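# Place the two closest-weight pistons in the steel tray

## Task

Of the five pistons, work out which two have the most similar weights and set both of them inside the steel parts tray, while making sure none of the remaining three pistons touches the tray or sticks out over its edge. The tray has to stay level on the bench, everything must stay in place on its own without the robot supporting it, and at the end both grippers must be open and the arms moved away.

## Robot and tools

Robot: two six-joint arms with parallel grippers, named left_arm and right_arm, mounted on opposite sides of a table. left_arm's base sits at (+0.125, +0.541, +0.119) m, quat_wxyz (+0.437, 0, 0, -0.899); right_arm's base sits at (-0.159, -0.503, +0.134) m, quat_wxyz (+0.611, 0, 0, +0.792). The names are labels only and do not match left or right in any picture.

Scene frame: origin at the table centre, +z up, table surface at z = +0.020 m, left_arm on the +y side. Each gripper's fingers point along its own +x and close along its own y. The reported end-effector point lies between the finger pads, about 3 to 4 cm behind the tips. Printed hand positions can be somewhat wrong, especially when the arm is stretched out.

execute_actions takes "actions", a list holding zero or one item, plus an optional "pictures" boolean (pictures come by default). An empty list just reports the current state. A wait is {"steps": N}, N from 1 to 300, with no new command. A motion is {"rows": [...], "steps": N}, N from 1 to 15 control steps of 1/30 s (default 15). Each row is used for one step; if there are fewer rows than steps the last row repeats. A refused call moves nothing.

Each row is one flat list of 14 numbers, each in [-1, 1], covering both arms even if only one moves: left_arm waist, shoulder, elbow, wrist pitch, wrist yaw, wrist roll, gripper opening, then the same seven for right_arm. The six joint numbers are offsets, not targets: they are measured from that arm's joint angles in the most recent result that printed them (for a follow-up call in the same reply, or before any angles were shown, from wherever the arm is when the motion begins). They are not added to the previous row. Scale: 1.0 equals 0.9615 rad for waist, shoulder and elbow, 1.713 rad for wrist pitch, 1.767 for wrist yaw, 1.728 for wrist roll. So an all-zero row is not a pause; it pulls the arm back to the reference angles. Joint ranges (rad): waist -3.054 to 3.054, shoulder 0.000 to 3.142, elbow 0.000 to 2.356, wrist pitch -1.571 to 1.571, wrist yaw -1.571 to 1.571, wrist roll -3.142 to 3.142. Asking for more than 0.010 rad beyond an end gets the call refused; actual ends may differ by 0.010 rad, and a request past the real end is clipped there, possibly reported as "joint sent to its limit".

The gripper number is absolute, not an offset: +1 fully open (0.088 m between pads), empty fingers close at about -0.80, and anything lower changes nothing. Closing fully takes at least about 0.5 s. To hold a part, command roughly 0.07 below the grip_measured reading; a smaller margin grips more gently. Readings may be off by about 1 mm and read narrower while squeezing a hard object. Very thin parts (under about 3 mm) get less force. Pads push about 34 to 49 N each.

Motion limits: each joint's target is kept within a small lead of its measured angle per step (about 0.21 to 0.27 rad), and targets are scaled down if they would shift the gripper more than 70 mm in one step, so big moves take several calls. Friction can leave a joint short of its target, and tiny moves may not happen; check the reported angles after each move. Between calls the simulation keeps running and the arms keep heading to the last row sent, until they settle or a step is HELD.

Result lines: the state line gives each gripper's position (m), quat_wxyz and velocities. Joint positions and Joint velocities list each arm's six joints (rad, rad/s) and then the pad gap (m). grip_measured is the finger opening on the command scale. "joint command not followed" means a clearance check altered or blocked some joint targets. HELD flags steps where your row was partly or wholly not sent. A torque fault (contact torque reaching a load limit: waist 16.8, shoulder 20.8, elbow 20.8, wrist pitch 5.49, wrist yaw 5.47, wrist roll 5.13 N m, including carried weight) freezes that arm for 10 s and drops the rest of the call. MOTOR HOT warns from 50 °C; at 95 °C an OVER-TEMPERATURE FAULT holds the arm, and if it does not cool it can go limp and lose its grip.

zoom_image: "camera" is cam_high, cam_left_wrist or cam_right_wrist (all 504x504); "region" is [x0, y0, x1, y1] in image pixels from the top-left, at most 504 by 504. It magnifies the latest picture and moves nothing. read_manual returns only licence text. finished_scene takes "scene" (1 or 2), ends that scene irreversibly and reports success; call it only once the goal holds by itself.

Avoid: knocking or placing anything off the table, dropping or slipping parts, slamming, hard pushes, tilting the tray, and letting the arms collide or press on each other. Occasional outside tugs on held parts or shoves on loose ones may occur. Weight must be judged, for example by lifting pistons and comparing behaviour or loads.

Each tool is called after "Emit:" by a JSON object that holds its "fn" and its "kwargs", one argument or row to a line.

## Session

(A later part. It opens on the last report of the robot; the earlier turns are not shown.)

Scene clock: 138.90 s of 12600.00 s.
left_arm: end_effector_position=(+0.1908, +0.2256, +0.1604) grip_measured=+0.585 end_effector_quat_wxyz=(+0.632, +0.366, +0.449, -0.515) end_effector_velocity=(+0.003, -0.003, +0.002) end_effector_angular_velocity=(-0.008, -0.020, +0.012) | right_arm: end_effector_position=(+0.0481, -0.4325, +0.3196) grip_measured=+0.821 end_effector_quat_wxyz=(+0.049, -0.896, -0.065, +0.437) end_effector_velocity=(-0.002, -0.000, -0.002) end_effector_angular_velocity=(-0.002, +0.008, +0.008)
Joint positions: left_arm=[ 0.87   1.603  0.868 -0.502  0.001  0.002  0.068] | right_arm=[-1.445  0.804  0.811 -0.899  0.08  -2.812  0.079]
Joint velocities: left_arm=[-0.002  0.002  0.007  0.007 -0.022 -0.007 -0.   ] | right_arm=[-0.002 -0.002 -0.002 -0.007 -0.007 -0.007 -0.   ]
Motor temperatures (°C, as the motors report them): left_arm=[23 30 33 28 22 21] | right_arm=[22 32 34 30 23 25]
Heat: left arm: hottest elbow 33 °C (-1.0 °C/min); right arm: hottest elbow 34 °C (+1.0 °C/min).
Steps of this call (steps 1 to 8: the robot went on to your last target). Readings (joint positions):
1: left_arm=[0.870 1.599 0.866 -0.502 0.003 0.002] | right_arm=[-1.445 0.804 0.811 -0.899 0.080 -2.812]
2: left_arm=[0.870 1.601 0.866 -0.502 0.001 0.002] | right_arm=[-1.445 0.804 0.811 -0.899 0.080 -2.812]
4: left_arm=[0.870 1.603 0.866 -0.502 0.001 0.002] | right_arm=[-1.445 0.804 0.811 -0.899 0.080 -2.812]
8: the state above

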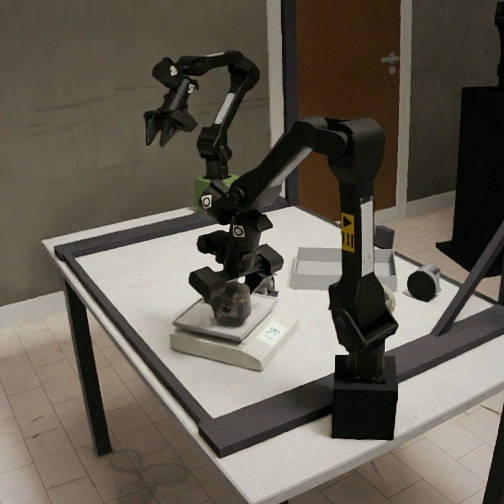

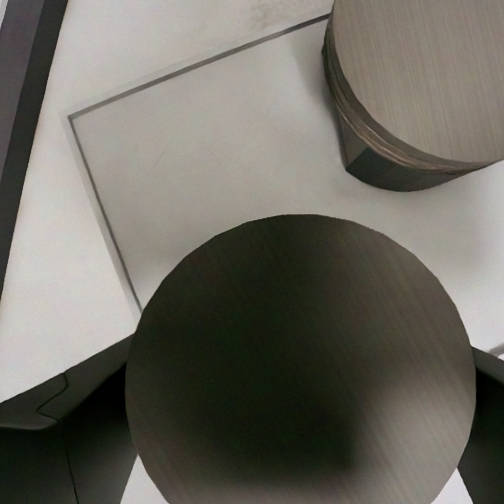

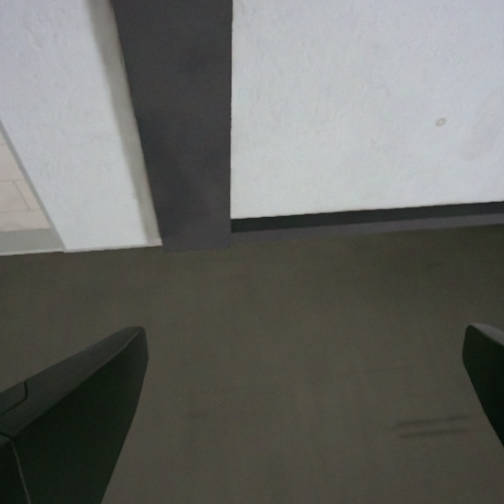

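Emit:
{"fn": "execute_actions", "kwargs": {
  "actions": [
    {"rows":[[0,0.015,-0.015,0.012,0,0,0.5,0,0,0,0,0,0,0.82],[0,0.025,-0.025,0.024,0,0,0.5,0,0,0,0,0,0,0.82],[0,0.035,-0.035,0.036,0,0,0.5,0,0,0,0,0,0,0.82],[0,0.045,-0.043,0.048,0,0,0.5,0,0,0,0,0,0,0.82],[0,0.055,-0.05,0.058,0,0,0.5,0,0,0,0,0,0,0.82],[0,0.064,-0.058,0.068,0,0,0.5,0,0,0,0,0,0,0.82]]}
  ]
}}

Emit:
{"fn": "zoom_image", "kwargs": {
  "camera": "cam_high",
  "region": [160,220,320,380]
}}

Scene clock: 143.57 s of 12600.00 s.
left_arm: end_effector_position=(+0.1914, +0.2222, +0.1394) grip_measured=+0.585 end_effector_quat_wxyz=(+0.635, +0.363, +0.445, -0.518) end_effector_velocity=(-0.000, +0.002, +0.001) end_effector_angular_velocity=(+0.003, -0.004, +0.007) | right_arm: end_effector_position=(+0.0481, -0.4325, +0.3196) grip_measured=+0.821 end_effector_quat_wxyz=(+0.049, -0.896, -0.065, +0.437) end_effector_velocity=(+0.001, +0.001, +0.000) end_effector_angular_velocity=(+0.004, -0.006, +0.008)
Joint positions: left_arm=[ 0.87   1.654  0.821 -0.39   0.001  0.003  0.068] | right_arm=[-1.445  0.804  0.811 -0.899  0.08  -2.812  0.079]
Joint velocities: left_arm=[-0.002 -0.007 -0.002 -0.007 -0.007 -0.007 -0.   ] | right_arm=[-0.002 -0.002 -0.002  0.007 -0.007 -0.007 -0.   ]
Motor temperatures (°C, as the motors report them): left_arm=[23 30 33 28 22 21] | right_arm=[22 32 34 30 23 25]
Heat: left arm: hottest elbow 33 °C (-1.0 °C/min); right arm: hottest elbow 34 °C (+1.0 °C/min).
Steps of this call (steps 1 to 15: the robot went on to your last target; steps 16 to 90: nothing new was sent; then 1.17 s passed at rest; steps 91 to 105: all 15 steps of this action). Readings (joint positions):
91: left_arm=[0.870 1.604 0.868 -0.501 0.001 0.002] | right_arm=[-1.445 0.804 0.811 -0.899 0.080 -2.812]
92: left_arm=[0.870 1.606 0.865 -0.491 0.001 0.002] | right_arm=[-1.445 0.804 0.811 -0.899 0.080 -2.812]
94: left_arm=[0.870 1.616 0.855 -0.457 0.001 0.002] | right_arm=[-1.445 0.804 0.811 -0.899 0.080 -2.812]
98: left_arm=[0.870 1.648 0.828 -0.407 0.001 0.002] | right_arm=[-1.445 0.804 0.811 -0.899 0.080 -2.812]
105: the state above

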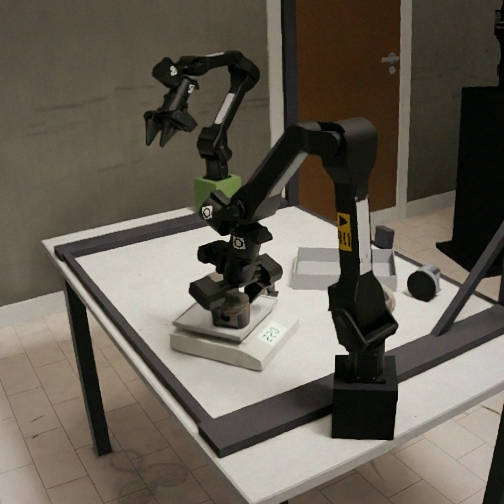

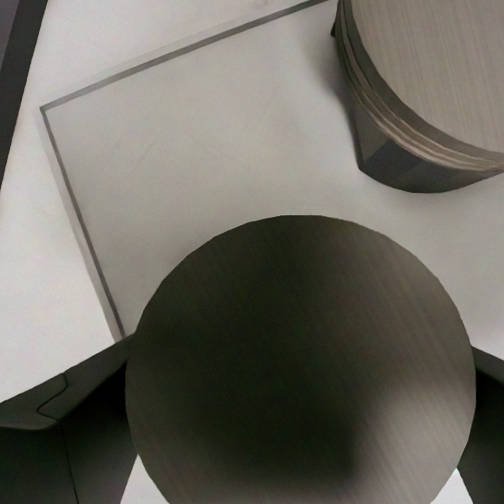

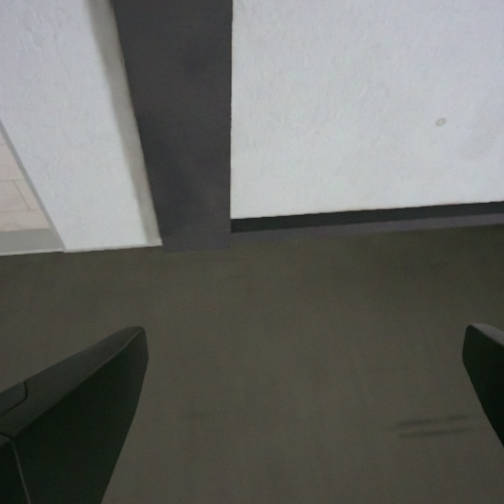

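Region (160, 220, 320, 380) of cam_high's 504x504 image, scaled by 3.150, with more detail than that image has.

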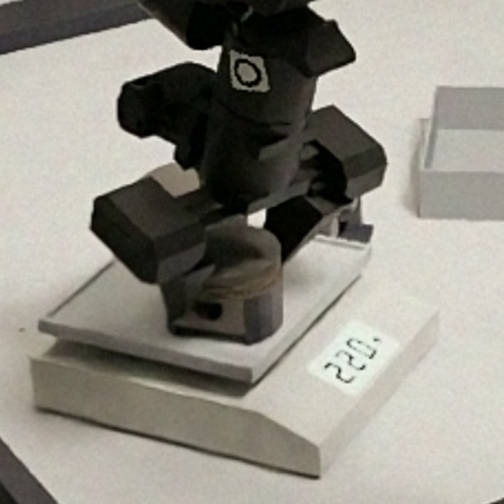

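Emit:
{"fn": "execute_actions", "kwargs": {
  "actions": [
    {"rows":[[0,0,0,0,0,0,0.6,0,0,0,0,0,0,0.82],[0,0,0,0,0,0,0.7,0,0,0,0,0,0,0.82],[0,0,0,0,0,0,0.8,0,0,0,0,0,0,0.82]]}
  ],
  "pictures": false
}}

Emit:
{"fn": "execute_actions", "kwargs": {
  "actions": [
    {"steps":30}
  ]
}}

Emit:
{"fn": "zoom_image", "kwargs": {
  "camera": "cam_high",
  "region": [160,220,320,380]
}}

Scene clock: 147.70 s of 12600.00 s.
left_arm: end_effector_position=(+0.1914, +0.2223, +0.1393) grip_measured=+0.796 end_effector_quat_wxyz=(+0.635, +0.363, +0.445, -0.518) end_effector_velocity=(+0.001, +0.006, -0.002) end_effector_angular_velocity=(+0.027, -0.023, -0.016) | right_arm: end_effector_position=(+0.0481, -0.4325, +0.3196) grip_measured=+0.821 end_effector_quat_wxyz=(+0.049, -0.896, -0.065, +0.437) end_effector_velocity=(-0.002, -0.000, -0.002) end_effector_angular_velocity=(-0.002, +0.008, +0.008)
Joint positions: left_arm=[ 0.87   1.654  0.821 -0.389  0.001  0.003  0.078] | right_arm=[-1.445  0.804  0.811 -0.899  0.08  -2.812  0.079]
Joint velocities: left_arm=[-0.002 -0.002 -0.002 -0.022 -0.022  0.022  0.   ] | right_arm=[-0.002 -0.002 -0.002 -0.007 -0.007 -0.007 -0.   ]
Motor temperatures (°C, as the motors report them): left_arm=[23 30 33 28 22 21] | right_arm=[22 32 34 30 23 25]
Heat: left arm: hottest elbow 33 °C (-1.0 °C/min); right arm: hottest elbow 34 °C (+1.0 °C/min).
Steps of this call (steps 1 to 15: the robot went on to your last target; steps 16 to 90: nothing new was sent; then 0.63 s passed at rest; steps 91 to 105: all 15 steps of this action). Readings (joint positions):
91: left_arm=[0.870 1.654 0.821 -0.389 0.001 0.003] | right_arm=[-1.445 0.804 0.811 -0.899 0.080 -2.812]
92: left_arm=[0.870 1.654 0.821 -0.389 0.001 0.003] | right_arm=[-1.445 0.804 0.811 -0.899 0.080 -2.812]
94: left_arm=[0.870 1.654 0.821 -0.389 0.001 0.003] | right_arm=[-1.445 0.804 0.811 -0.899 0.080 -2.812]
98: left_arm=[0.870 1.654 0.821 -0.389 0.001 0.003] | right_arm=[-1.445 0.804 0.811 -0.899 0.080 -2.812]
105: the state above

Scene clock: 148.70 s of 12600.00 s.
left_arm: end_effector_position=(+0.1914, +0.2223, +0.1393) grip_measured=+0.797 end_effector_quat_wxyz=(+0.635, +0.363, +0.445, -0.518) end_effector_velocity=(-0.002, +0.003, +0.001) end_effector_angular_velocity=(+0.013, -0.002, +0.002) | right_arm: end_effector_position=(+0.0481, -0.4325, +0.3196) grip_measured=+0.821 end_effector_quat_wxyz=(+0.049, -0.896, -0.065, +0.437) end_effector_velocity=(-0.004, +0.001, -0.003) end_effector_angular_velocity=(+0.003, +0.026, +0.017)
Joint positions: left_arm=[ 0.87   1.654  0.821 -0.389  0.001  0.003  0.078] | right_arm=[-1.445  0.804  0.811 -0.899  0.08  -2.812  0.079]
Joint velocities: left_arm=[-0.007 -0.007  0.002 -0.022 -0.007 -0.007 -0.   ] | right_arm=[-0.002  0.002  0.002 -0.022 -0.022 -0.007 -0.   ]
Motor temperatures (°C, as the motors report them): left_arm=[23 30 33 28 22 21] | right_arm=[22 32 34 30 23 25]
Heat: left arm: hottest elbow 33 °C (-1.0 °C/min); right arm: hottest elbow 34 °C (+1.0 °C/min).
Steps of this call (steps 1 to 15: the robot went on to your last target; steps 16 to 30: nothing new was sent). Readings (joint positions):
1: left_arm=[0.870 1.654 0.821 -0.389 0.001 0.003] | right_arm=[-1.445 0.804 0.811 -0.899 0.080 -2.812]
2: left_arm=[0.870 1.654 0.821 -0.389 0.001 0.003] | right_arm=[-1.445 0.804 0.811 -0.899 0.080 -2.812]
4: left_arm=[0.870 1.654 0.821 -0.389 0.001 0.003] | right_arm=[-1.445 0.804 0.811 -0.899 0.080 -2.812]
8: left_arm=[0.870 1.654 0.821 -0.389 0.001 0.003] | right_arm=[-1.445 0.804 0.811 -0.899 0.080 -2.812]
30: the state above
All arms were judged still, so your last target was given up. Only a new action makes them travel on or press farther. Fingers that are still opening or closing keep moving.

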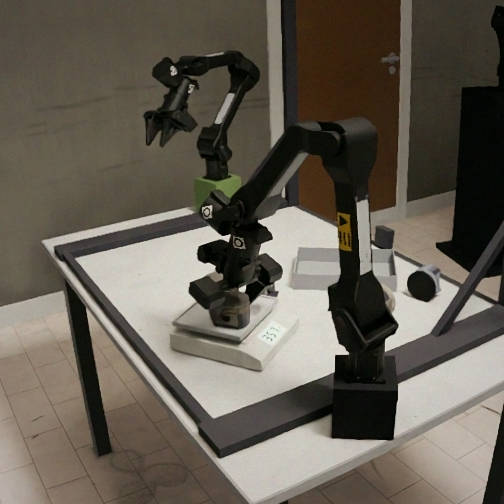

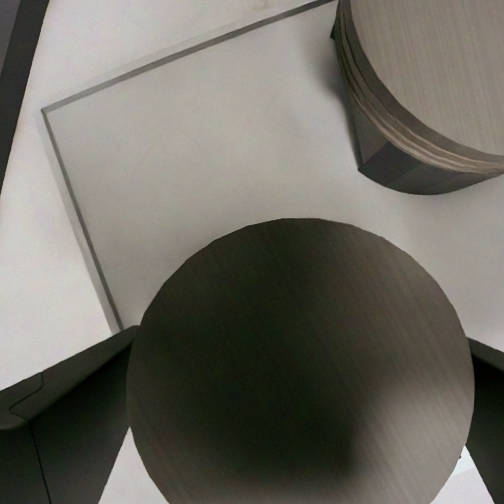

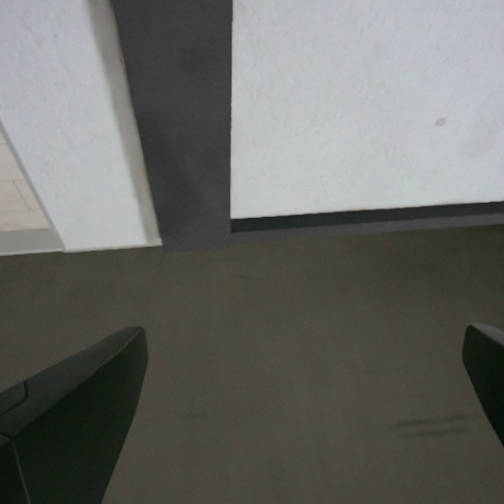

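Region (160, 220, 320, 380) of cam_high's 504x504 image, scaled by 3.150, with more detail than that image has.

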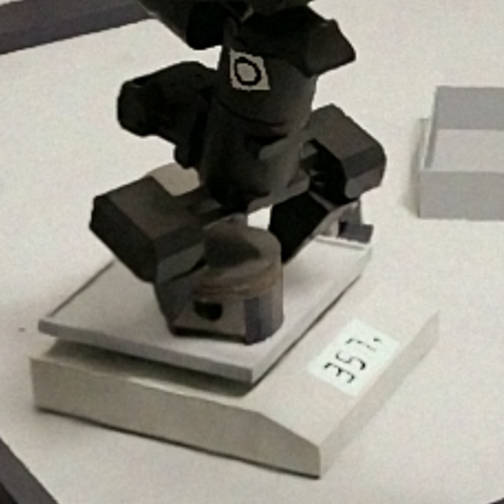

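Emit:
{"fn": "execute_actions", "kwargs": {
  "actions": [
    {"rows":[[0,0,0,0,0,0,0.72,0,0,0,0,0,0,0.82],[0,0,0,0,0,0,0.66,0,0,0,0,0,0,0.82],[0,0,0,0,0,0,0.62,0,0,0,0,0,0,0.82],[0,0,0,0,0,0,0.58,0,0,0,0,0,0,0.82],[0,0,0,0,0,0,0.54,0,0,0,0,0,0,0.82],[0,0,0,0,0,0,0.5,0,0,0,0,0,0,0.82]],"steps":11}
  ],
  "pictures": false
}}

Emit:
{"fn": "execute_actions", "kwargs": {
  "actions": [
    {"rows":[[0,-0.025,0.025,-0.025,0,0,0.5,0,0,0,0,0,0,0.82],[0,-0.05,0.05,-0.05,0,0,0.5,0,0,0,0,0,0,0.82],[0,-0.075,0.075,-0.075,0,0,0.5,0,0,0,0,0,0,0.82],[0,-0.1,0.1,-0.1,0,0,0.5,0,0,0,0,0,0,0.82],[0,-0.125,0.13,-0.13,0,0,0.5,0,0,0,0,0,0,0.82],[0,-0.15,0.16,-0.165,0,0,0.5,0,0,0,0,0,0,0.82]]}
  ],
  "pictures": false
}}

Emit:
{"fn": "execute_actions", "kwargs": {
  "actions": [
    {"rows":[[-0.04,0,0.01,0,0,0,0.5,0,0,0,0,0,0,0.82],[-0.09,0,0.01,0,0,0,0.5,0,0,0,0,0,0,0.82],[-0.15,0,0.01,0,0,0,0.5,0,0,0,0,0,0,0.82],[-0.22,0,0.01,0,0,0,0.5,0,0,0,0,0,0,0.82],[-0.29,0,0.01,0,0,0,0.5,0,0,0,0,0,0,0.82],[-0.36,0,0.01,0,0,0,0.5,0,0,0,0,0,0,0.82],[-0.43,0,0.01,0,0,0,0.5,0,0,0,0,0,0,0.82],[-0.5,0,0.01,0,0,0,0.5,0,0,0,0,0,0,0.82],[-0.57,0,0.01,0,0,0,0.5,0,0,0,0,0,0,0.82],[-0.64,0,0.01,0,0,0,0.5,0,0,0,0,0,0,0.82],[-0.71,0,0.01,0,0,0,0.5,0,0,0,0,0,0,0.82],[-0.78,0,0.01,0,0,0,0.5,0,0,0,0,0,0,0.82],[-0.85,0,0.01,0,0,0,0.5,0,0,0,0,0,0,0.82],[-0.91,0,0.01,0,0,0,0.5,0,0,0,0,0,0,0.82],[-0.953,0,0.01,0,0,0,0.5,0,0,0,0,0,0,0.82]]}
  ],
  "pictures": false
}}

Emit:
{"fn": "execute_actions", "kwargs": {
  "actions": [
    {"steps":12}
  ],
  "pictures": false
}}

Emit:
{"fn": "execute_actions", "kwargs": {
  "actions": [
    {"rows":[[0,0.04,0.05,0,0,0,0.5,0,0,0,0,0,0,0.82],[0,0.09,0.11,-0.01,0,0,0.5,0,0,0,0,0,0,0.82],[0,0.15,0.18,-0.015,0,0,0.5,0,0,0,0,0,0,0.82],[0,0.21,0.25,-0.02,0,0,0.5,0,0,0,0,0,0,0.82],[0,0.27,0.32,-0.03,0,0,0.5,0,0,0,0,0,0,0.82],[0,0.33,0.4,-0.04,0,0,0.5,0,0,0,0,0,0,0.82],[0,0.39,0.48,-0.05,0,0,0.5,0,0,0,0,0,0,0.82],[0,0.45,0.56,-0.06,0,0,0.5,0,0,0,0,0,0,0.82],[0,0.51,0.64,-0.07,0,0,0.5,0,0,0,0,0,0,0.82],[0,0.57,0.72,-0.08,0,0,0.5,0,0,0,0,0,0,0.82],[0,0.63,0.8,-0.09,0,0,0.5,0,0,0,0,0,0,0.82],[0,0.69,0.87,-0.1,0,0,0.5,0,0,0,0,0,0,0.82],[0,0.74,0.93,-0.1,0,0,0.5,0,0,0,0,0,0,0.82],[0,0.79,0.97,-0.1,0,0,0.5,0,0,0,0,0,0,0.82],[0,0.83,1,-0.1,0,0,0.5,0,0,0,0,0,0,0.82]]}
  ],
  "pictures": false
}}

Emit:
{"fn": "execute_actions", "kwargs": {
  "actions": [
    {"steps":20}
  ]
}}

Emit:
{"fn": "zoom_image", "kwargs": {
  "camera": "cam_high",
  "region": [200,180,440,380]
}}

Scene clock: 181.70 s of 12600.00 s.
left_arm: end_effector_position=(+0.1914, +0.2223, +0.1393) grip_measured=+0.587 end_effector_quat_wxyz=(+0.635, +0.363, +0.445, -0.518) end_effector_velocity=(-0.001, +0.005, -0.002) end_effector_angular_velocity=(+0.021, +0.005, +0.021) | right_arm: end_effector_position=(+0.0481, -0.4325, +0.3196) grip_measured=+0.821 end_effector_quat_wxyz=(+0.049, -0.896, -0.065, +0.437) end_effector_velocity=(+0.000, +0.001, -0.001) end_effector_angular_velocity=(+0.002, -0.001, +0.008)
Joint positions: left_arm=[ 0.87   1.654  0.821 -0.389  0.001  0.003  0.068] | right_arm=[-1.445  0.804  0.811 -0.899  0.08  -2.812  0.079]
Joint velocities: left_arm=[-0.002 -0.002 -0.002 -0.022 -0.007 -0.022 -0.   ] | right_arm=[-0.002 -0.002 -0.007  0.007 -0.007 -0.007 -0.   ]
Motor temperatures (°C, as the motors report them): left_arm=[23 31 33 28 22 21] | right_arm=[22 32 35 31 23 25]
Heat: left arm: hottest elbow 33 °C (+0.0 °C/min); right arm: hottest elbow 35 °C (+1.0 °C/min).
Steps of this call (steps 1 to 90: nothing new was sent; then 29.63 s passed at rest; steps 91 to 101: all 11 steps of this action). Readings (joint positions):
91: left_arm=[0.870 1.654 0.821 -0.389 0.001 0.003] | right_arm=[-1.445 0.804 0.811 -0.899 0.080 -2.812]
92: left_arm=[0.870 1.654 0.821 -0.389 0.001 0.003] | right_arm=[-1.445 0.804 0.811 -0.899 0.080 -2.812]
94: left_arm=[0.870 1.654 0.821 -0.389 0.001 0.003] | right_arm=[-1.445 0.804 0.811 -0.899 0.080 -2.812]
98: left_arm=[0.870 1.654 0.821 -0.389 0.001 0.003] | right_arm=[-1.445 0.804 0.811 -0.899 0.080 -2.812]
101: the state above

Scene clock: 182.20 s of 12600.00 s.
left_arm: end_effector_position=(+0.1907, +0.2265, +0.2057) grip_measured=+0.587 end_effector_quat_wxyz=(+0.636, +0.362, +0.443, -0.518) end_effector_velocity=(-0.004, +0.017, -0.006) end_effector_angular_velocity=(+0.077, +0.026, +0.007) | right_arm: end_effector_position=(+0.0481, -0.4325, +0.3196) grip_measured=+0.821 end_effector_quat_wxyz=(+0.049, -0.896, -0.065, +0.437) end_effector_velocity=(-0.000, +0.003, +0.000) end_effector_angular_velocity=(+0.014, -0.002, +0.017)
Joint positions: left_arm=[ 0.87   1.514  0.97  -0.673 -0.001  0.003  0.068] | right_arm=[-1.445  0.804  0.811 -0.899  0.08  -2.812  0.079]
Joint velocities: left_arm=[ 0.002 -0.002 -0.002 -0.081  0.007 -0.007 -0.   ] | right_arm=[-0.002 -0.002 -0.002  0.007 -0.022 -0.007 -0.   ]
Motor temperatures (°C, as the motors report them): left_arm=[23 31 34 28 22 21] | right_arm=[22 32 35 31 23 25]
Heat: left arm: hottest elbow 34 °C (+1.0 °C/min); right arm: hottest elbow 35 °C (+1.0 °C/min).
Steps of this call (steps 1 to 15: all 15 steps of this action). Readings (joint positions):
1: left_arm=[0.870 1.652 0.823 -0.395 0.001 0.003] | right_arm=[-1.445 0.804 0.811 -0.899 0.080 -2.812]
2: left_arm=[0.870 1.648 0.831 -0.417 0.001 0.003] | right_arm=[-1.445 0.804 0.811 -0.899 0.080 -2.812]
4: left_arm=[0.870 1.627 0.855 -0.484 -0.001 0.003] | right_arm=[-1.445 0.804 0.811 -0.899 0.080 -2.812]
8: left_arm=[0.870 1.549 0.933 -0.624 -0.001 0.003] | right_arm=[-1.445 0.804 0.811 -0.899 0.080 -2.812]
15: the state above

Scene clock: 182.70 s of 12600.00 s.
left_arm: end_effector_position=(-0.0476, +0.2696, +0.2062) grip_measured=+0.587 end_effector_quat_wxyz=(+0.395, +0.501, +0.273, -0.720) end_effector_velocity=(-0.517, +0.333, -0.000) end_effector_angular_velocity=(+0.017, -0.006, -1.917) | right_arm: end_effector_position=(+0.0481, -0.4325, +0.3196) grip_measured=+0.821 end_effector_quat_wxyz=(+0.049, -0.896, -0.065, +0.437) end_effector_velocity=(-0.002, +0.002, -0.002) end_effector_angular_velocity=(+0.009, +0.012, +0.017)
Joint positions: left_arm=[ 0.097  1.514  0.971 -0.672 -0.002  0.003  0.068] | right_arm=[-1.445  0.804  0.811 -0.899  0.08  -2.812  0.079]
Joint velocities: left_arm=[-1.907 -0.002  0.002 -0.022  0.007  0.007 -0.   ] | right_arm=[-0.002 -0.002 -0.002 -0.007 -0.022 -0.007 -0.   ]
Motor temperatures (°C, as the motors report them): left_arm=[23 31 34 28 22 21] | right_arm=[22 32 35 31 23 25]
Heat: left arm: hottest elbow 34 °C (+1.0 °C/min); right arm: hottest elbow 35 °C (+1.0 °C/min).
Steps of this call (steps 1 to 15: all 15 steps of this action). Readings (joint positions):
1: left_arm=[0.868 1.514 0.970 -0.674 -0.002 0.003] | right_arm=[-1.445 0.804 0.811 -0.899 0.080 -2.812]
2: left_arm=[0.856 1.514 0.970 -0.673 -0.006 0.003] | right_arm=[-1.445 0.804 0.811 -0.899 0.080 -2.812]
4: left_arm=[0.793 1.514 0.970 -0.673 -0.011 0.003] | right_arm=[-1.445 0.804 0.811 -0.899 0.080 -2.812]
8: left_arm=[0.550 1.514 0.970 -0.673 -0.003 0.003] | right_arm=[-1.445 0.804 0.811 -0.899 0.080 -2.812]
15: the state above

Scene clock: 183.10 s of 12600.00 s.
left_arm: end_effector_position=(-0.0851, +0.2975, +0.2062) grip_measured=+0.587 end_effector_quat_wxyz=(+0.341, +0.519, +0.237, -0.747) end_effector_velocity=(+0.003, -0.000, -0.001) end_effector_angular_velocity=(-0.013, -0.026, -0.015) | right_arm: end_effector_position=(+0.0481, -0.4325, +0.3196) grip_measured=+0.821 end_effector_quat_wxyz=(+0.049, -0.896, -0.065, +0.437) end_effector_velocity=(-0.002, +0.001, -0.002) end_effector_angular_velocity=(-0.002, +0.008, +0.013)
Joint positions: left_arm=[-0.047  1.514  0.971 -0.672  0.001  0.003  0.068] | right_arm=[-1.445  0.804  0.811 -0.899  0.08  -2.812  0.079]
Joint velocities: left_arm=[-0.002 -0.002 -0.002 -0.007 -0.022  0.022 -0.   ] | right_arm=[ 0.002 -0.002 -0.002 -0.007 -0.007 -0.007 -0.   ]
Motor temperatures (°C, as the motors report them): left_arm=[23 31 34 28 22 21] | right_arm=[22 32 35 31 23 25]
Heat: left arm: hottest elbow 34 °C (+1.0 °C/min); right arm: hottest elbow 35 °C (+1.0 °C/min).
Steps of this call (steps 1 to 12: the robot went on to your last target). Readings (joint positions):
1: left_arm=[0.040 1.514 0.971 -0.672 0.004 0.003] | right_arm=[-1.445 0.804 0.811 -0.899 0.080 -2.812]
2: left_arm=[-0.004 1.514 0.971 -0.672 0.011 0.003] | right_arm=[-1.445 0.804 0.811 -0.899 0.080 -2.812]
4: left_arm=[-0.044 1.514 0.971 -0.672 0.012 0.003] | right_arm=[-1.445 0.804 0.811 -0.899 0.080 -2.812]
8: left_arm=[-0.047 1.514 0.971 -0.672 0.001 0.003] | right_arm=[-1.445 0.804 0.811 -0.899 0.080 -2.812]
12: the state above

Scene clock: 183.60 s of 12600.00 s.
left_arm: end_effector_position=(-0.1931, +0.1723, +0.1805) grip_measured=+0.587 end_effector_quat_wxyz=(+0.335, +0.537, +0.245, -0.734) end_effector_velocity=(-0.237, -0.278, -0.164) end_effector_angular_velocity=(-0.114, +0.074, +0.011) | right_arm: end_effector_position=(+0.0481, -0.4325, +0.3196) grip_measured=+0.821 end_effector_quat_wxyz=(+0.049, -0.896, -0.065, +0.437) end_effector_velocity=(-0.002, +0.002, -0.002) end_effector_angular_velocity=(+0.009, +0.012, +0.017)
Joint positions: left_arm=[-0.047  2.192  1.759 -0.831  0.001  0.003  0.068] | right_arm=[-1.445  0.804  0.811 -0.899  0.08  -2.812  0.079]
Joint velocities: left_arm=[-0.002  1.516  1.761 -0.11  -0.022 -0.007 -0.   ] | right_arm=[-0.002 -0.002 -0.002 -0.007 -0.022 -0.007  0.   ]
Motor temperatures (°C, as the motors report them): left_arm=[23 31 34 28 22 21] | right_arm=[22 32 35 31 23 25]
Heat: left arm: hottest elbow 34 °C (+1.0 °C/min); right arm: hottest elbow 35 °C (+1.0 °C/min).
Steps of this call (steps 1 to 15: all 15 steps of this action). Readings (joint positions):
1: left_arm=[-0.047 1.518 0.976 -0.676 0.001 0.003] | right_arm=[-1.445 0.804 0.811 -0.899 0.080 -2.812]
2: left_arm=[-0.047 1.533 0.993 -0.687 0.001 0.003] | right_arm=[-1.445 0.804 0.811 -0.899 0.080 -2.812]
4: left_arm=[-0.047 1.602 1.072 -0.700 0.001 0.003] | right_arm=[-1.445 0.804 0.811 -0.899 0.080 -2.812]
8: left_arm=[-0.047 1.809 1.321 -0.738 0.001 0.003] | right_arm=[-1.445 0.804 0.811 -0.899 0.080 -2.812]
15: the state above

Scene clock: 184.27 s of 12600.00 s.
left_arm: end_effector_position=(-0.2147, +0.1473, +0.1789) grip_measured=+0.587 end_effector_quat_wxyz=(+0.340, +0.522, +0.238, -0.745) end_effector_velocity=(-0.001, +0.003, +0.005) end_effector_angular_velocity=(+0.001, +0.005, -0.012) | right_arm: end_effector_position=(+0.0481, -0.4325, +0.3196) grip_measured=+0.821 end_effector_quat_wxyz=(+0.049, -0.896, -0.065, +0.437) end_effector_velocity=(+0.000, +0.001, -0.001) end_effector_angular_velocity=(+0.002, -0.001, +0.008)
Joint positions: left_arm=[-0.047  2.301  1.921 -0.844  0.001  0.003  0.068] | right_arm=[-1.445  0.804  0.811 -0.899  0.08  -2.812  0.079]
Joint velocities: left_arm=[-0.002 -0.012 -0.002 -0.007  0.007  0.007 -0.   ] | right_arm=[-0.002 -0.002 -0.007  0.007 -0.007 -0.007 -0.   ]
Motor temperatures (°C, as the motors report them): left_arm=[23 31 34 28 22 21] | right_arm=[22 32 35 31 23 25]
Heat: left arm: hottest elbow 34 °C (+1.0 °C/min); right arm: hottest elbow 35 °C (+1.0 °C/min).
Steps of this call (steps 1 to 20: the robot went on to your last target). Readings (joint positions):
1: left_arm=[-0.047 2.234 1.810 -0.831 0.001 0.003] | right_arm=[-1.445 0.804 0.811 -0.899 0.080 -2.812]
2: left_arm=[-0.047 2.266 1.847 -0.831 0.001 0.003] | right_arm=[-1.445 0.804 0.811 -0.899 0.080 -2.812]
4: left_arm=[-0.047 2.295 1.882 -0.841 0.001 0.003] | right_arm=[-1.445 0.804 0.811 -0.899 0.080 -2.812]
8: left_arm=[-0.047 2.300 1.910 -0.844 0.001 0.003] | right_arm=[-1.445 0.804 0.811 -0.899 0.080 -2.812]
20: the state above

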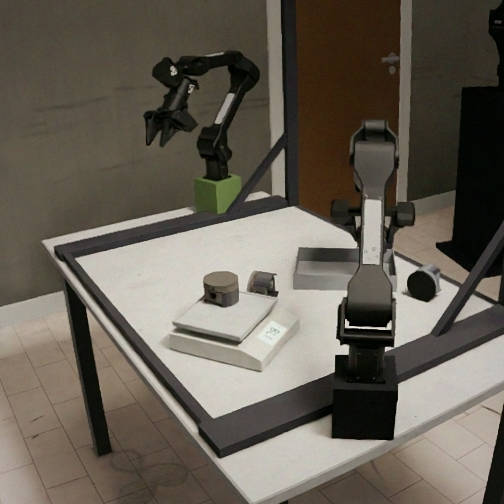

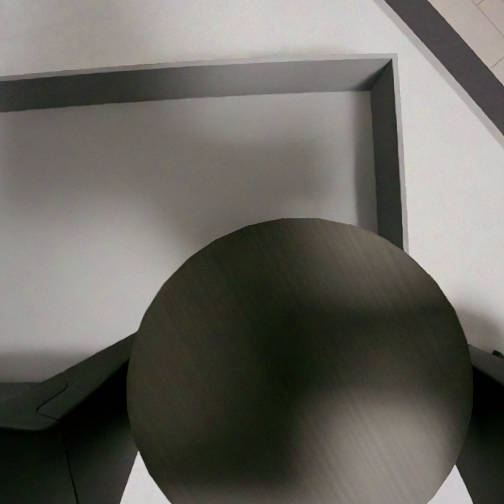

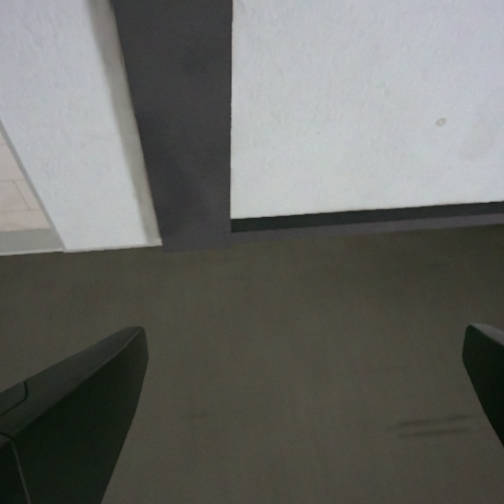

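Region (200, 180, 440, 380) of cam_high's 504x504 image, scaled by 2.100, with more detail than that image has.

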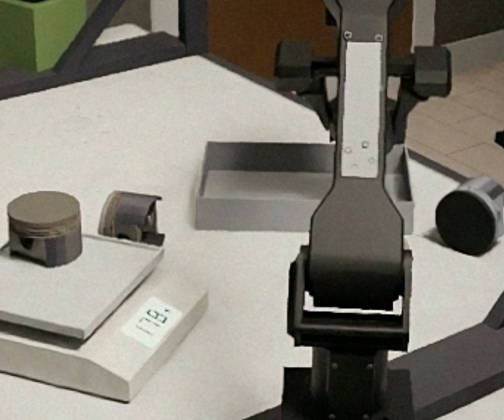

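Emit:
{"fn": "execute_actions", "kwargs": {
  "actions": [
    {"rows":[[0,0.02,0.03,0,0,0,0.5,0,0,0,0,0,0,0.82],[0,0.045,0.05,0,0,0,0.5,0,0,0,0,0,0,0.82],[0,0.07,0.07,0.005,0,0,0.5,0,0,0,0,0,0,0.82],[0,0.095,0.085,0.012,0,0,0.5,0,0,0,0,0,0,0.82],[0,0.122,0.092,0.022,0,0,0.5,0,0,0,0,0,0,0.82]]}
  ],
  "pictures": false
}}

Emit:
{"fn": "execute_actions", "kwargs": {
  "actions": [
    {"rows":[[0,0.014,-0.012,0.012,0,0,0.5,0,0,0,0,0,0,0.82],[0,0.022,-0.025,0.024,0,0,0.5,0,0,0,0,0,0,0.82],[0,0.03,-0.038,0.036,0,0,0.5,0,0,0,0,0,0,0.82],[0,0.038,-0.051,0.048,0,0,0.5,0,0,0,0,0,0,0.82],[0,0.046,-0.064,0.06,0,0,0.5,0,0,0,0,0,0,0.82],[0,0.053,-0.077,0.07,0,0,0.5,0,0,0,0,0,0,0.82],[0,0.059,-0.088,0.08,0,0,0.5,0,0,0,0,0,0,0.82],[0,0.064,-0.098,0.088,0,0,0.5,0,0,0,0,0,0,0.82]]}
  ]
}}

Scene clock: 198.97 s of 12600.00 s.
left_arm: end_effector_position=(-0.2266, +0.1334, +0.1490) grip_measured=+0.587 end_effector_quat_wxyz=(+0.339, +0.524, +0.239, -0.744) end_effector_velocity=(-0.009, -0.007, +0.007) end_effector_angular_velocity=(-0.036, +0.037, -0.012) | right_arm: end_effector_position=(+0.0481, -0.4325, +0.3196) grip_measured=+0.821 end_effector_quat_wxyz=(+0.049, -0.896, -0.065, +0.437) end_effector_velocity=(+0.002, -0.001, +0.002) end_effector_angular_velocity=(-0.014, -0.017, +0.010)
Joint positions: left_arm=[-0.047  2.411  1.995 -0.811  0.001  0.003  0.068] | right_arm=[-1.445  0.804  0.811 -0.899  0.08  -2.812  0.079]
Joint velocities: left_arm=[-0.002  0.002  0.017  0.037  0.007  0.007 -0.   ] | right_arm=[-0.002 -0.002  0.002  0.007  0.007 -0.022 -0.   ]
Motor temperatures (°C, as the motors report them): left_arm=[23 35 35 28 22 21] | right_arm=[22 32 35 31 23 25]
Heat: left arm: hottest shoulder 35 °C (+2.0 °C/min); right arm: hottest elbow 35 °C (+1.0 °C/min).
Steps of this call (steps 1 to 15: the robot went on to your last target; steps 16 to 90: nothing new was sent; then 11.20 s passed at rest; steps 91 to 105: all 15 steps of this action). Readings (joint positions):
91: left_arm=[-0.047 2.301 1.924 -0.845 0.001 0.003] | right_arm=[-1.445 0.804 0.811 -0.899 0.080 -2.812]
92: left_arm=[-0.047 2.306 1.930 -0.847 0.001 0.003] | right_arm=[-1.445 0.804 0.811 -0.899 0.080 -2.812]
94: left_arm=[-0.047 2.330 1.958 -0.842 0.001 0.003] | right_arm=[-1.445 0.804 0.811 -0.899 0.080 -2.812]
98: left_arm=[-0.047 2.385 1.995 -0.812 0.001 0.003] | right_arm=[-1.445 0.804 0.811 -0.899 0.080 -2.812]
105: the state above

Scene clock: 199.47 s of 12600.00 s.
left_arm: end_effector_position=(-0.2259, +0.1343, +0.1006) grip_measured=+0.587 end_effector_quat_wxyz=(+0.338, +0.526, +0.240, -0.742) end_effector_velocity=(-0.008, -0.006, +0.004) end_effector_angular_velocity=(-0.030, +0.044, +0.016) | right_arm: end_effector_position=(+0.0481, -0.4325, +0.3196) grip_measured=+0.821 end_effector_quat_wxyz=(+0.049, -0.896, -0.065, +0.437) end_effector_velocity=(-0.002, -0.000, -0.002) end_effector_angular_velocity=(-0.002, +0.008, +0.008)
Joint positions: left_arm=[-0.047  2.467  1.902 -0.669  0.001  0.003  0.068] | right_arm=[-1.445  0.804  0.811 -0.899  0.08  -2.812  0.079]
Joint velocities: left_arm=[-0.002 -0.002 -0.002  0.051  0.007 -0.022 -0.   ] | right_arm=[-0.002 -0.002 -0.002 -0.007 -0.007 -0.007 -0.   ]
Motor temperatures (°C, as the motors report them): left_arm=[23 35 35 28 22 21] | right_arm=[22 32 35 31 23 25]
Heat: left arm: hottest shoulder 35 °C (+2.0 °C/min); right arm: hottest elbow 35 °C (+1.0 °C/min).
Steps of this call (steps 1 to 15: all 15 steps of this action). Readings (joint positions):
1: left_arm=[-0.047 2.411 1.995 -0.807 0.001 0.003] | right_arm=[-1.445 0.804 0.811 -0.899 0.080 -2.812]
2: left_arm=[-0.047 2.411 1.993 -0.797 0.001 0.003] | right_arm=[-1.445 0.804 0.811 -0.899 0.080 -2.812]
4: left_arm=[-0.047 2.413 1.981 -0.766 0.001 0.003] | right_arm=[-1.445 0.804 0.811 -0.899 0.080 -2.812]
8: left_arm=[-0.047 2.434 1.938 -0.698 0.001 0.003] | right_arm=[-1.445 0.804 0.811 -0.899 0.080 -2.812]
15: the state above

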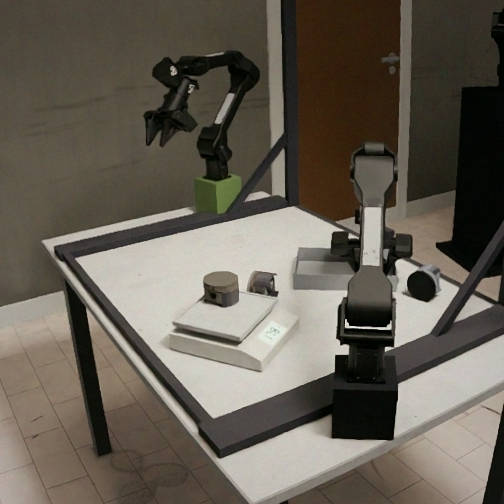

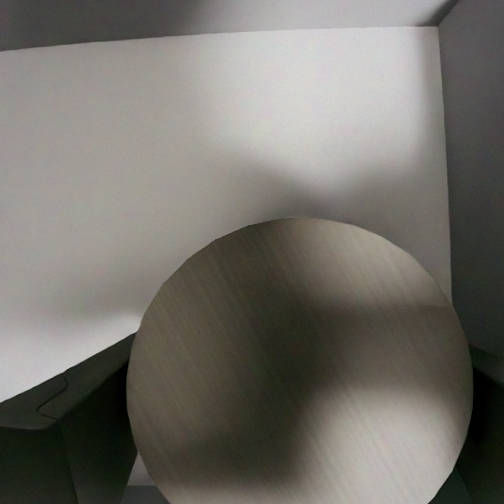

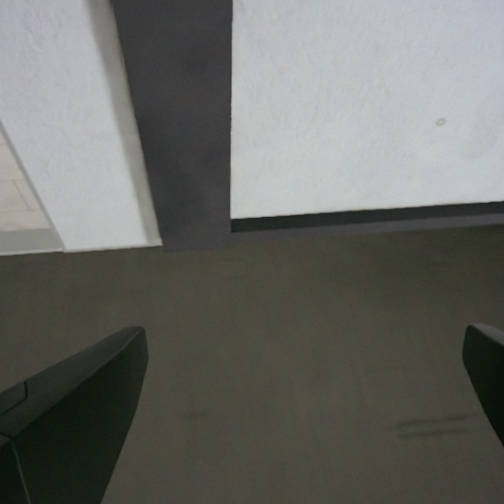

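Lower in small steps.

Emit:
{"fn": "execute_actions", "kwargs": {
  "actions": [
    {"rows":[[0,0.015,-0.005,0.012,0,0,0.5,0,0,0,0,0,0,0.82],[0,0.024,-0.01,0.02,0,0,0.5,0,0,0,0,0,0,0.82]],"steps":12}
  ],
  "pictures": false
}}

Emit:
{"fn": "execute_actions", "kwargs": {
  "actions": [
    {"rows":[[0,0.02,0,0.006,0,0,0.5,0,0,0,0,0,0,0.82]],"steps":12}
  ],
  "pictures": false
}}

Scene clock: 206.73 s of 12600.00 s.
left_arm: end_effector_position=(-0.2289, +0.1307, +0.0984) grip_measured=+0.587 end_effector_quat_wxyz=(+0.341, +0.519, +0.237, -0.747) end_effector_velocity=(+0.004, +0.005, -0.003) end_effector_angular_velocity=(+0.018, -0.021, +0.007) | right_arm: end_effector_position=(+0.0481, -0.4325, +0.3196) grip_measured=+0.821 end_effector_quat_wxyz=(+0.049, -0.896, -0.065, +0.437) end_effector_velocity=(+0.000, +0.002, +0.000) end_effector_angular_velocity=(+0.004, -0.006, +0.013)
Joint positions: left_arm=[-0.047  2.475  1.9   -0.64   0.001  0.003  0.068] | right_arm=[-1.445  0.804  0.811 -0.899  0.08  -2.812  0.079]
Joint velocities: left_arm=[-0.002 -0.002 -0.007 -0.022 -0.007 -0.007  0.   ] | right_arm=[ 0.002 -0.002 -0.002  0.007 -0.007 -0.007  0.   ]
Motor temperatures (°C, as the motors report them): left_arm=[23 37 35 28 22 21] | right_arm=[22 32 35 31 23 25]
Heat: left arm: hottest shoulder 37 °C (+4.0 °C/min); right arm: hottest elbow 35 °C (+1.0 °C/min).
Steps of this call (steps 1 to 15: the robot went on to your last target; steps 16 to 90: nothing new was sent; then 3.87 s passed at rest; steps 91 to 102: all 12 steps of this action). Readings (joint positions):
91: left_arm=[-0.047 2.467 1.902 -0.661 0.001 0.003] | right_arm=[-1.445 0.804 0.811 -0.899 0.080 -2.812]
92: left_arm=[-0.047 2.468 1.902 -0.657 0.001 0.003] | right_arm=[-1.445 0.804 0.811 -0.899 0.080 -2.812]
94: left_arm=[-0.047 2.470 1.902 -0.644 0.001 0.003] | right_arm=[-1.445 0.804 0.811 -0.899 0.080 -2.812]
98: left_arm=[-0.047 2.473 1.901 -0.640 0.001 0.003] | right_arm=[-1.445 0.804 0.811 -0.899 0.080 -2.812]
102: the state above

Scene clock: 207.13 s of 12600.00 s.
left_arm: end_effector_position=(-0.2295, +0.1301, +0.0973) grip_measured=+0.587 end_effector_quat_wxyz=(+0.341, +0.518, +0.236, -0.748) end_effector_velocity=(-0.001, -0.004, +0.002) end_effector_angular_velocity=(-0.028, +0.001, +0.012) | right_arm: end_effector_position=(+0.0481, -0.4325, +0.3196) grip_measured=+0.821 end_effector_quat_wxyz=(+0.049, -0.896, -0.065, +0.437) end_effector_velocity=(-0.002, -0.000, -0.001) end_effector_angular_velocity=(-0.000, +0.003, +0.008)
Joint positions: left_arm=[-0.047  2.478  1.9   -0.633  0.001  0.003  0.068] | right_arm=[-1.445  0.804  0.811 -0.899  0.08  -2.812  0.079]
Joint velocities: left_arm=[-0.002 -0.002 -0.002  0.022 -0.022 -0.007 -0.   ] | right_arm=[-0.002 -0.007 -0.002 -0.007 -0.007 -0.007 -0.   ]
Motor temperatures (°C, as the motors report them): left_arm=[23 37 35 28 22 21] | right_arm=[22 32 35 31 23 25]
Heat: left arm: hottest shoulder 37 °C (+4.0 °C/min); right arm: hottest elbow 35 °C (+1.0 °C/min).
Steps of this call (steps 1 to 12: all 12 steps of this action). Readings (joint positions):
1: left_arm=[-0.047 2.475 1.900 -0.639 0.001 0.003] | right_arm=[-1.445 0.804 0.811 -0.899 0.080 -2.812]
2: left_arm=[-0.047 2.476 1.900 -0.636 0.001 0.003] | right_arm=[-1.445 0.804 0.811 -0.899 0.080 -2.812]
4: left_arm=[-0.047 2.477 1.900 -0.634 0.001 0.003] | right_arm=[-1.445 0.804 0.811 -0.899 0.080 -2.812]
8: left_arm=[-0.047 2.477 1.900 -0.634 0.001 0.003] | right_arm=[-1.445 0.804 0.811 -0.899 0.080 -2.812]
12: the state above

Emit:
{"fn": "execute_actions", "kwargs": {
  "actions": [
    {"rows":[[0,0.03,0,0,0,0,0.5,0,0,0,0,0,0,0.82]],"steps":14}
  ],
  "pictures": false
}}

Scene clock: 210.27 s of 12600.00 s.
left_arm: end_effector_position=(-0.2289, +0.1306, +0.0939) grip_measured=+0.588 end_effector_quat_wxyz=(+0.341, +0.520, +0.237, -0.746) end_effector_velocity=(-0.001, +0.003, -0.000) end_effector_angular_velocity=(+0.006, -0.004, +0.016) | right_arm: end_effector_position=(+0.0481, -0.4325, +0.3196) grip_measured=+0.821 end_effector_quat_wxyz=(+0.049, -0.896, -0.065, +0.437) end_effector_velocity=(-0.003, +0.002, -0.004) end_effector_angular_velocity=(+0.005, +0.021, +0.017)
Joint positions: left_arm=[-0.047  2.484  1.9   -0.633  0.001  0.003  0.068] | right_arm=[-1.445  0.804  0.811 -0.899  0.08  -2.812  0.079]
Joint velocities: left_arm=[-0.007 -0.002 -0.002 -0.007 -0.007 -0.022  0.   ] | right_arm=[-0.002  0.002 -0.007 -0.007 -0.022 -0.007  0.   ]
Motor temperatures (°C, as the motors report them): left_arm=[23 37 35 28 22 21] | right_arm=[22 32 35 31 23 25]
Heat: left arm: hottest shoulder 37 °C (+4.1 °C/min); right arm: hottest elbow 35 °C (+1.0 °C/min).
Steps of this call (steps 1 to 15: the robot went on to your last target; steps 16 to 80: nothing new was sent; steps 81 to 94: all 14 steps of this action). Readings (joint positions):
81: left_arm=[-0.047 2.480 1.900 -0.633 0.001 0.003] | right_arm=[-1.445 0.804 0.811 -0.899 0.080 -2.812]
82: left_arm=[-0.047 2.481 1.900 -0.633 0.001 0.003] | right_arm=[-1.445 0.804 0.811 -0.899 0.080 -2.812]
84: left_arm=[-0.047 2.483 1.900 -0.633 0.001 0.003] | right_arm=[-1.445 0.804 0.811 -0.899 0.080 -2.812]
88: left_arm=[-0.047 2.484 1.900 -0.633 0.001 0.003] | right_arm=[-1.445 0.804 0.811 -0.899 0.080 -2.812]
94: the state above

Emit:
{"fn": "execute_actions", "kwargs": {
  "actions": [
    {"rows":[[0,0,0,0,0,0,0.6,0,0,0,0,0,0,0.82],[0,0,0,0,0,0,0.68,0,0,0,0,0,0,0.82],[0,0,0,0,0,0,0.76,0,0,0,0,0,0,0.82],[0,0,0,0,0,0,0.76,0,0,0,0,0,0,0.82],[0,0,0,0,0,0,0.76,0,0,0,0,0,0,0.82],[0,0,0,0,0,0,0.76,0,0,0,0,0,0,0.82],[0,-0.025,0.02,-0.02,0,0,0.76,0,0,0,0,0,0,0.82],[0,-0.045,0.045,-0.045,0,0,0.76,0,0,0,0,0,0,0.82],[0,-0.065,0.07,-0.07,0,0,0.76,0,0,0,0,0,0,0.82],[0,-0.085,0.1,-0.1,0,0,0.76,0,0,0,0,0,0,0.82],[0,-0.105,0.14,-0.133,0,0,0.76,0,0,0,0,0,0,0.82]]}
  ],
  "pictures": false
}}

Emit:
{"fn": "execute_actions", "kwargs": {
  "actions": [
    {"steps":10}
  ]
}}

Emit:
{"fn": "execute_actions", "kwargs": {
  "actions": [
    {"rows":[[0.03,-0.05,-0.04,0,0,0,1,0,0,0,0,0,0,0.82],[0.07,-0.1,-0.09,0,0,0,1,0,0,0,0,0,0,0.82],[0.12,-0.16,-0.15,0,0,0,1,0,0,0,0,0,0,0.82],[0.18,-0.22,-0.21,0.01,0,0,1,0,0,0,0,0,0,0.82],[0.24,-0.28,-0.27,0.02,0,0,1,0,0,0,0,0,0,0.82],[0.3,-0.34,-0.34,0.03,0,0,1,0,0,0,0,0,0,0.82],[0.37,-0.4,-0.41,0.04,0,0,1,0,0,0,0,0,0,0.82],[0.44,-0.45,-0.48,0.05,0,0,1,0,0,0,0,0,0,0.82],[0.51,-0.5,-0.54,0.06,0,0,1,0,0,0,0,0,0,0.82],[0.58,-0.53,-0.6,0.07,0,0,1,0,0,0,0,0,0,0.82],[0.65,-0.56,-0.65,0.08,0,0,1,0,0,0,0,0,0,0.82],[0.71,-0.56,-0.69,0.09,0,0,1,0,0,0,0,0,0,0.82],[0.77,-0.56,-0.72,0.1,0,0,1,0,0,0,0,0,0,0.82],[0.81,-0.56,-0.74,0.1,0,0,1,0,0,0,0,0,0,0.82],[0.841,-0.56,-0.745,0.1,0,0,1,0,0,0,0,0,0,0.82]]}
  ],
  "pictures": false
}}

Emit:
{"fn": "execute_actions", "kwargs": {
  "actions": [
    {"steps":25}
  ]
}}

Scene clock: 221.63 s of 12600.00 s.
left_arm: end_effector_position=(-0.2263, +0.1337, +0.1531) grip_measured=+0.756 end_effector_quat_wxyz=(+0.339, +0.526, +0.240, -0.742) end_effector_velocity=(-0.050, -0.054, +0.319) end_effector_angular_velocity=(-0.433, +0.392, +0.016) | right_arm: end_effector_position=(+0.0481, -0.4325, +0.3196) grip_measured=+0.821 end_effector_quat_wxyz=(+0.049, -0.896, -0.065, +0.437) end_effector_velocity=(-0.002, +0.002, +0.000) end_effector_angular_velocity=(+0.010, +0.007, +0.017)
Joint positions: left_arm=[-0.047  2.411  2.014 -0.836  0.001  0.003  0.076] | right_arm=[-1.445  0.804  0.811 -0.899  0.08  -2.812  0.079]
Joint velocities: left_arm=[-0.002 -0.437  0.33  -0.183  0.007 -0.022  0.001] | right_arm=[-0.002 -0.002  0.002 -0.007 -0.022 -0.007 -0.   ]
Motor temperatures (°C, as the motors report them): left_arm=[23 38 35 28 22 21] | right_arm=[22 32 35 31 23 25]
Heat: left arm: hottest shoulder 38 °C (+5.0 °C/min); right arm: hottest elbow 35 °C (+0.0 °C/min).
Steps of this call (steps 1 to 15: the robot went on to your last target; steps 16 to 90: nothing new was sent; then 7.87 s passed at rest; steps 91 to 105: all 15 steps of this action). Readings (joint positions):
91: left_arm=[-0.047 2.484 1.900 -0.633 0.001 0.003] | right_arm=[-1.445 0.804 0.811 -0.899 0.080 -2.812]
92: left_arm=[-0.047 2.484 1.900 -0.633 0.001 0.003] | right_arm=[-1.445 0.804 0.811 -0.899 0.080 -2.812]
94: left_arm=[-0.047 2.484 1.900 -0.633 0.001 0.003] | right_arm=[-1.445 0.804 0.811 -0.899 0.080 -2.812]
98: left_arm=[-0.047 2.482 1.910 -0.657 0.001 0.003] | right_arm=[-1.445 0.804 0.811 -0.899 0.080 -2.812]
105: the state above

Scene clock: 221.97 s of 12600.00 s.
left_arm: end_effector_position=(-0.2279, +0.1318, +0.1772) grip_measured=+0.757 end_effector_quat_wxyz=(+0.343, +0.514, +0.234, -0.751) end_effector_velocity=(+0.005, +0.002, -0.001) end_effector_angular_velocity=(+0.008, -0.024, +0.026) | right_arm: end_effector_position=(+0.0481, -0.4325, +0.3196) grip_measured=+0.821 end_effector_quat_wxyz=(+0.049, -0.896, -0.065, +0.437) end_effector_velocity=(-0.001, -0.002, -0.001) end_effector_angular_velocity=(-0.012, +0.003, -0.001)
Joint positions: left_arm=[-0.047  2.376  2.038 -0.862  0.001  0.003  0.076] | right_arm=[-1.445  0.804  0.811 -0.899  0.08  -2.812  0.079]
Joint velocities: left_arm=[-0.002 -0.002 -0.002 -0.022 -0.022 -0.022 -0.   ] | right_arm=[-0.002 -0.002 -0.002 -0.007  0.007 -0.007 -0.   ]
Motor temperatures (°C, as the motors report them): left_arm=[23 38 35 28 22 21] | right_arm=[22 32 35 31 23 25]
Heat: left arm: hottest shoulder 38 °C (+5.1 °C/min); right arm: hottest elbow 35 °C (+0.0 °C/min).
Steps of this call (steps 1 to 10: the robot went on to your last target). Readings (joint positions):
1: left_arm=[-0.047 2.398 2.023 -0.842 0.001 0.003] | right_arm=[-1.445 0.804 0.811 -0.899 0.080 -2.812]
2: left_arm=[-0.047 2.387 2.030 -0.845 0.001 0.003] | right_arm=[-1.445 0.804 0.811 -0.899 0.080 -2.812]
4: left_arm=[-0.047 2.376 2.037 -0.850 0.001 0.003] | right_arm=[-1.445 0.804 0.811 -0.899 0.080 -2.812]
8: left_arm=[-0.047 2.376 2.038 -0.861 0.001 0.003] | right_arm=[-1.445 0.804 0.811 -0.899 0.080 -2.812]
10: the state above

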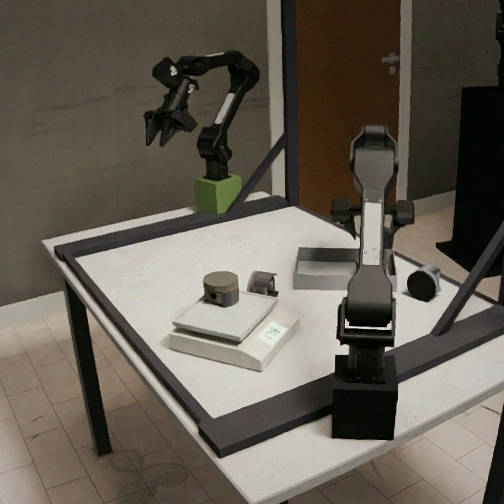

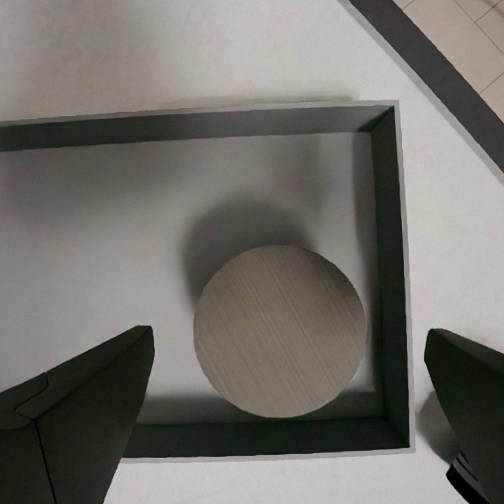

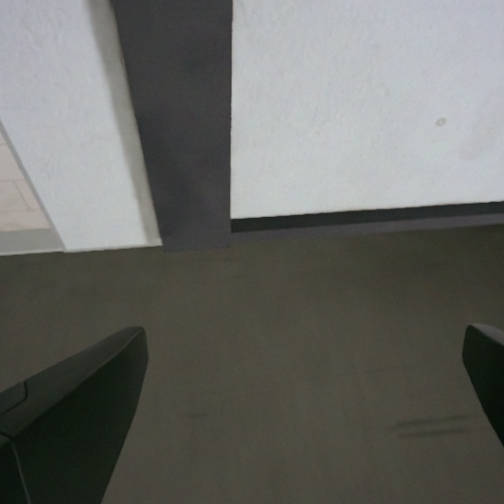

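Scene clock: 222.47 s of 12600.00 s.
left_arm: end_effector_position=(+0.0134, +0.0931, +0.2403) grip_measured=+0.984 end_effector_quat_wxyz=(+0.523, +0.412, +0.323, -0.673) end_effector_velocity=(+0.653, +0.049, +0.030) end_effector_angular_velocity=(-0.090, +0.012, +1.342) | right_arm: end_effector_position=(+0.0481, -0.4325, +0.3196) grip_measured=+0.821 end_effector_quat_wxyz=(+0.049, -0.896, -0.065, +0.437) end_effector_velocity=(+0.001, +0.001, +0.000) end_effector_angular_velocity=(+0.012, -0.003, -0.004)
Joint positions: left_arm=[ 0.422  1.931  1.555 -0.725  0.004  0.003  0.087] | right_arm=[-1.445  0.804  0.811 -0.899  0.08  -2.812  0.079]
Joint velocities: left_arm=[ 1.346 -0.872 -1.111  0.33  -0.007  0.007  0.001] | right_arm=[-0.002 -0.002 -0.002  0.007 -0.007  0.007 -0.   ]
Motor temperatures (°C, as the motors report them): left_arm=[23 39 35 28 22 21] | right_arm=[22 32 35 31 23 25]
Heat: left arm: hottest shoulder 39 °C (+6.0 °C/min); right arm: hottest elbow 35 °C (+0.0 °C/min).
Steps of this call (steps 1 to 15: all 15 steps of this action). Readings (joint positions):
1: left_arm=[-0.045 2.371 2.034 -0.859 0.001 0.003] | right_arm=[-1.445 0.804 0.811 -0.899 0.080 -2.812]
2: left_arm=[-0.041 2.356 2.018 -0.855 0.003 0.003] | right_arm=[-1.445 0.804 0.811 -0.899 0.080 -2.812]
4: left_arm=[-0.011 2.301 1.950 -0.859 0.007 0.003] | right_arm=[-1.445 0.804 0.811 -0.899 0.080 -2.812]
8: left_arm=[0.123 2.174 1.814 -0.825 0.007 0.003] | right_arm=[-1.445 0.804 0.811 -0.899 0.080 -2.812]
15: the state above

Scene clock: 223.30 s of 12600.00 s.
left_arm: end_effector_position=(+0.1654, +0.1304, +0.2032) grip_measured=+0.985 end_effector_quat_wxyz=(+0.609, +0.383, +0.420, -0.553) end_effector_velocity=(+0.000, -0.001, +0.001) end_effector_angular_velocity=(-0.007, -0.005, +0.007) | right_arm: end_effector_position=(+0.0481, -0.4325, +0.3196) grip_measured=+0.821 end_effector_quat_wxyz=(+0.049, -0.896, -0.065, +0.437) end_effector_velocity=(-0.002, +0.002, -0.002) end_effector_angular_velocity=(+0.009, +0.012, +0.017)
Joint positions: left_arm=[ 0.762  1.849  1.332 -0.692 -0.001  0.003  0.087] | right_arm=[-1.445  0.804  0.811 -0.899  0.08  -2.812  0.079]
Joint velocities: left_arm=[-0.002 -0.002 -0.002  0.007 -0.007 -0.007 -0.   ] | right_arm=[-0.002 -0.002 -0.002 -0.007 -0.022 -0.007 -0.   ]
Motor temperatures (°C, as the motors report them): left_arm=[23 39 35 28 22 21] | right_arm=[22 32 35 31 23 25]
Heat: left arm: hottest shoulder 39 °C (+6.0 °C/min); right arm: hottest elbow 35 °C (+0.0 °C/min).
Steps of this call (steps 1 to 25: the robot went on to your last target). Readings (joint positions):
1: left_arm=[0.467 1.906 1.519 -0.717 0.004 0.003] | right_arm=[-1.445 0.804 0.811 -0.899 0.080 -2.812]
2: left_arm=[0.512 1.887 1.485 -0.711 0.003 0.003] | right_arm=[-1.445 0.804 0.811 -0.899 0.080 -2.812]
4: left_arm=[0.602 1.867 1.427 -0.704 0.003 0.003] | right_arm=[-1.445 0.804 0.811 -0.899 0.080 -2.812]
8: left_arm=[0.756 1.862 1.347 -0.697 -0.006 0.003] | right_arm=[-1.445 0.804 0.811 -0.899 0.080 -2.812]
25: the state above

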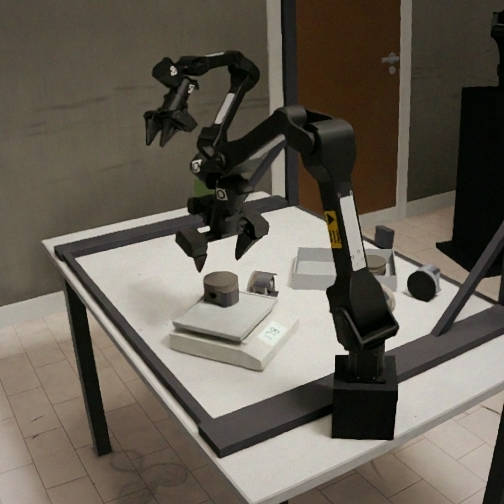

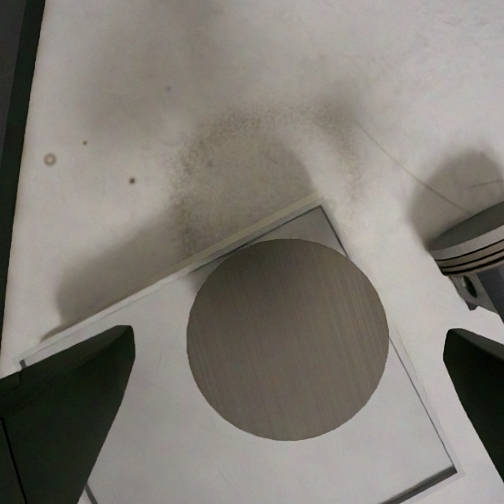

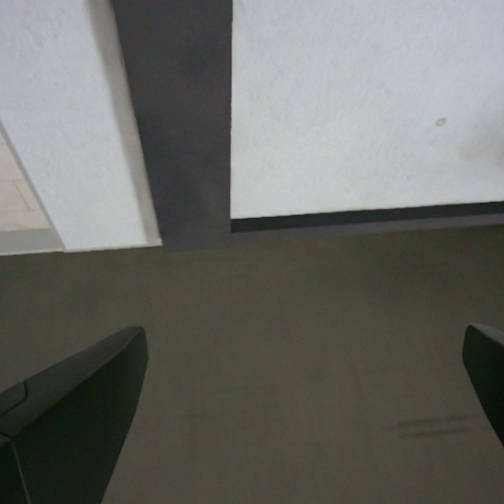

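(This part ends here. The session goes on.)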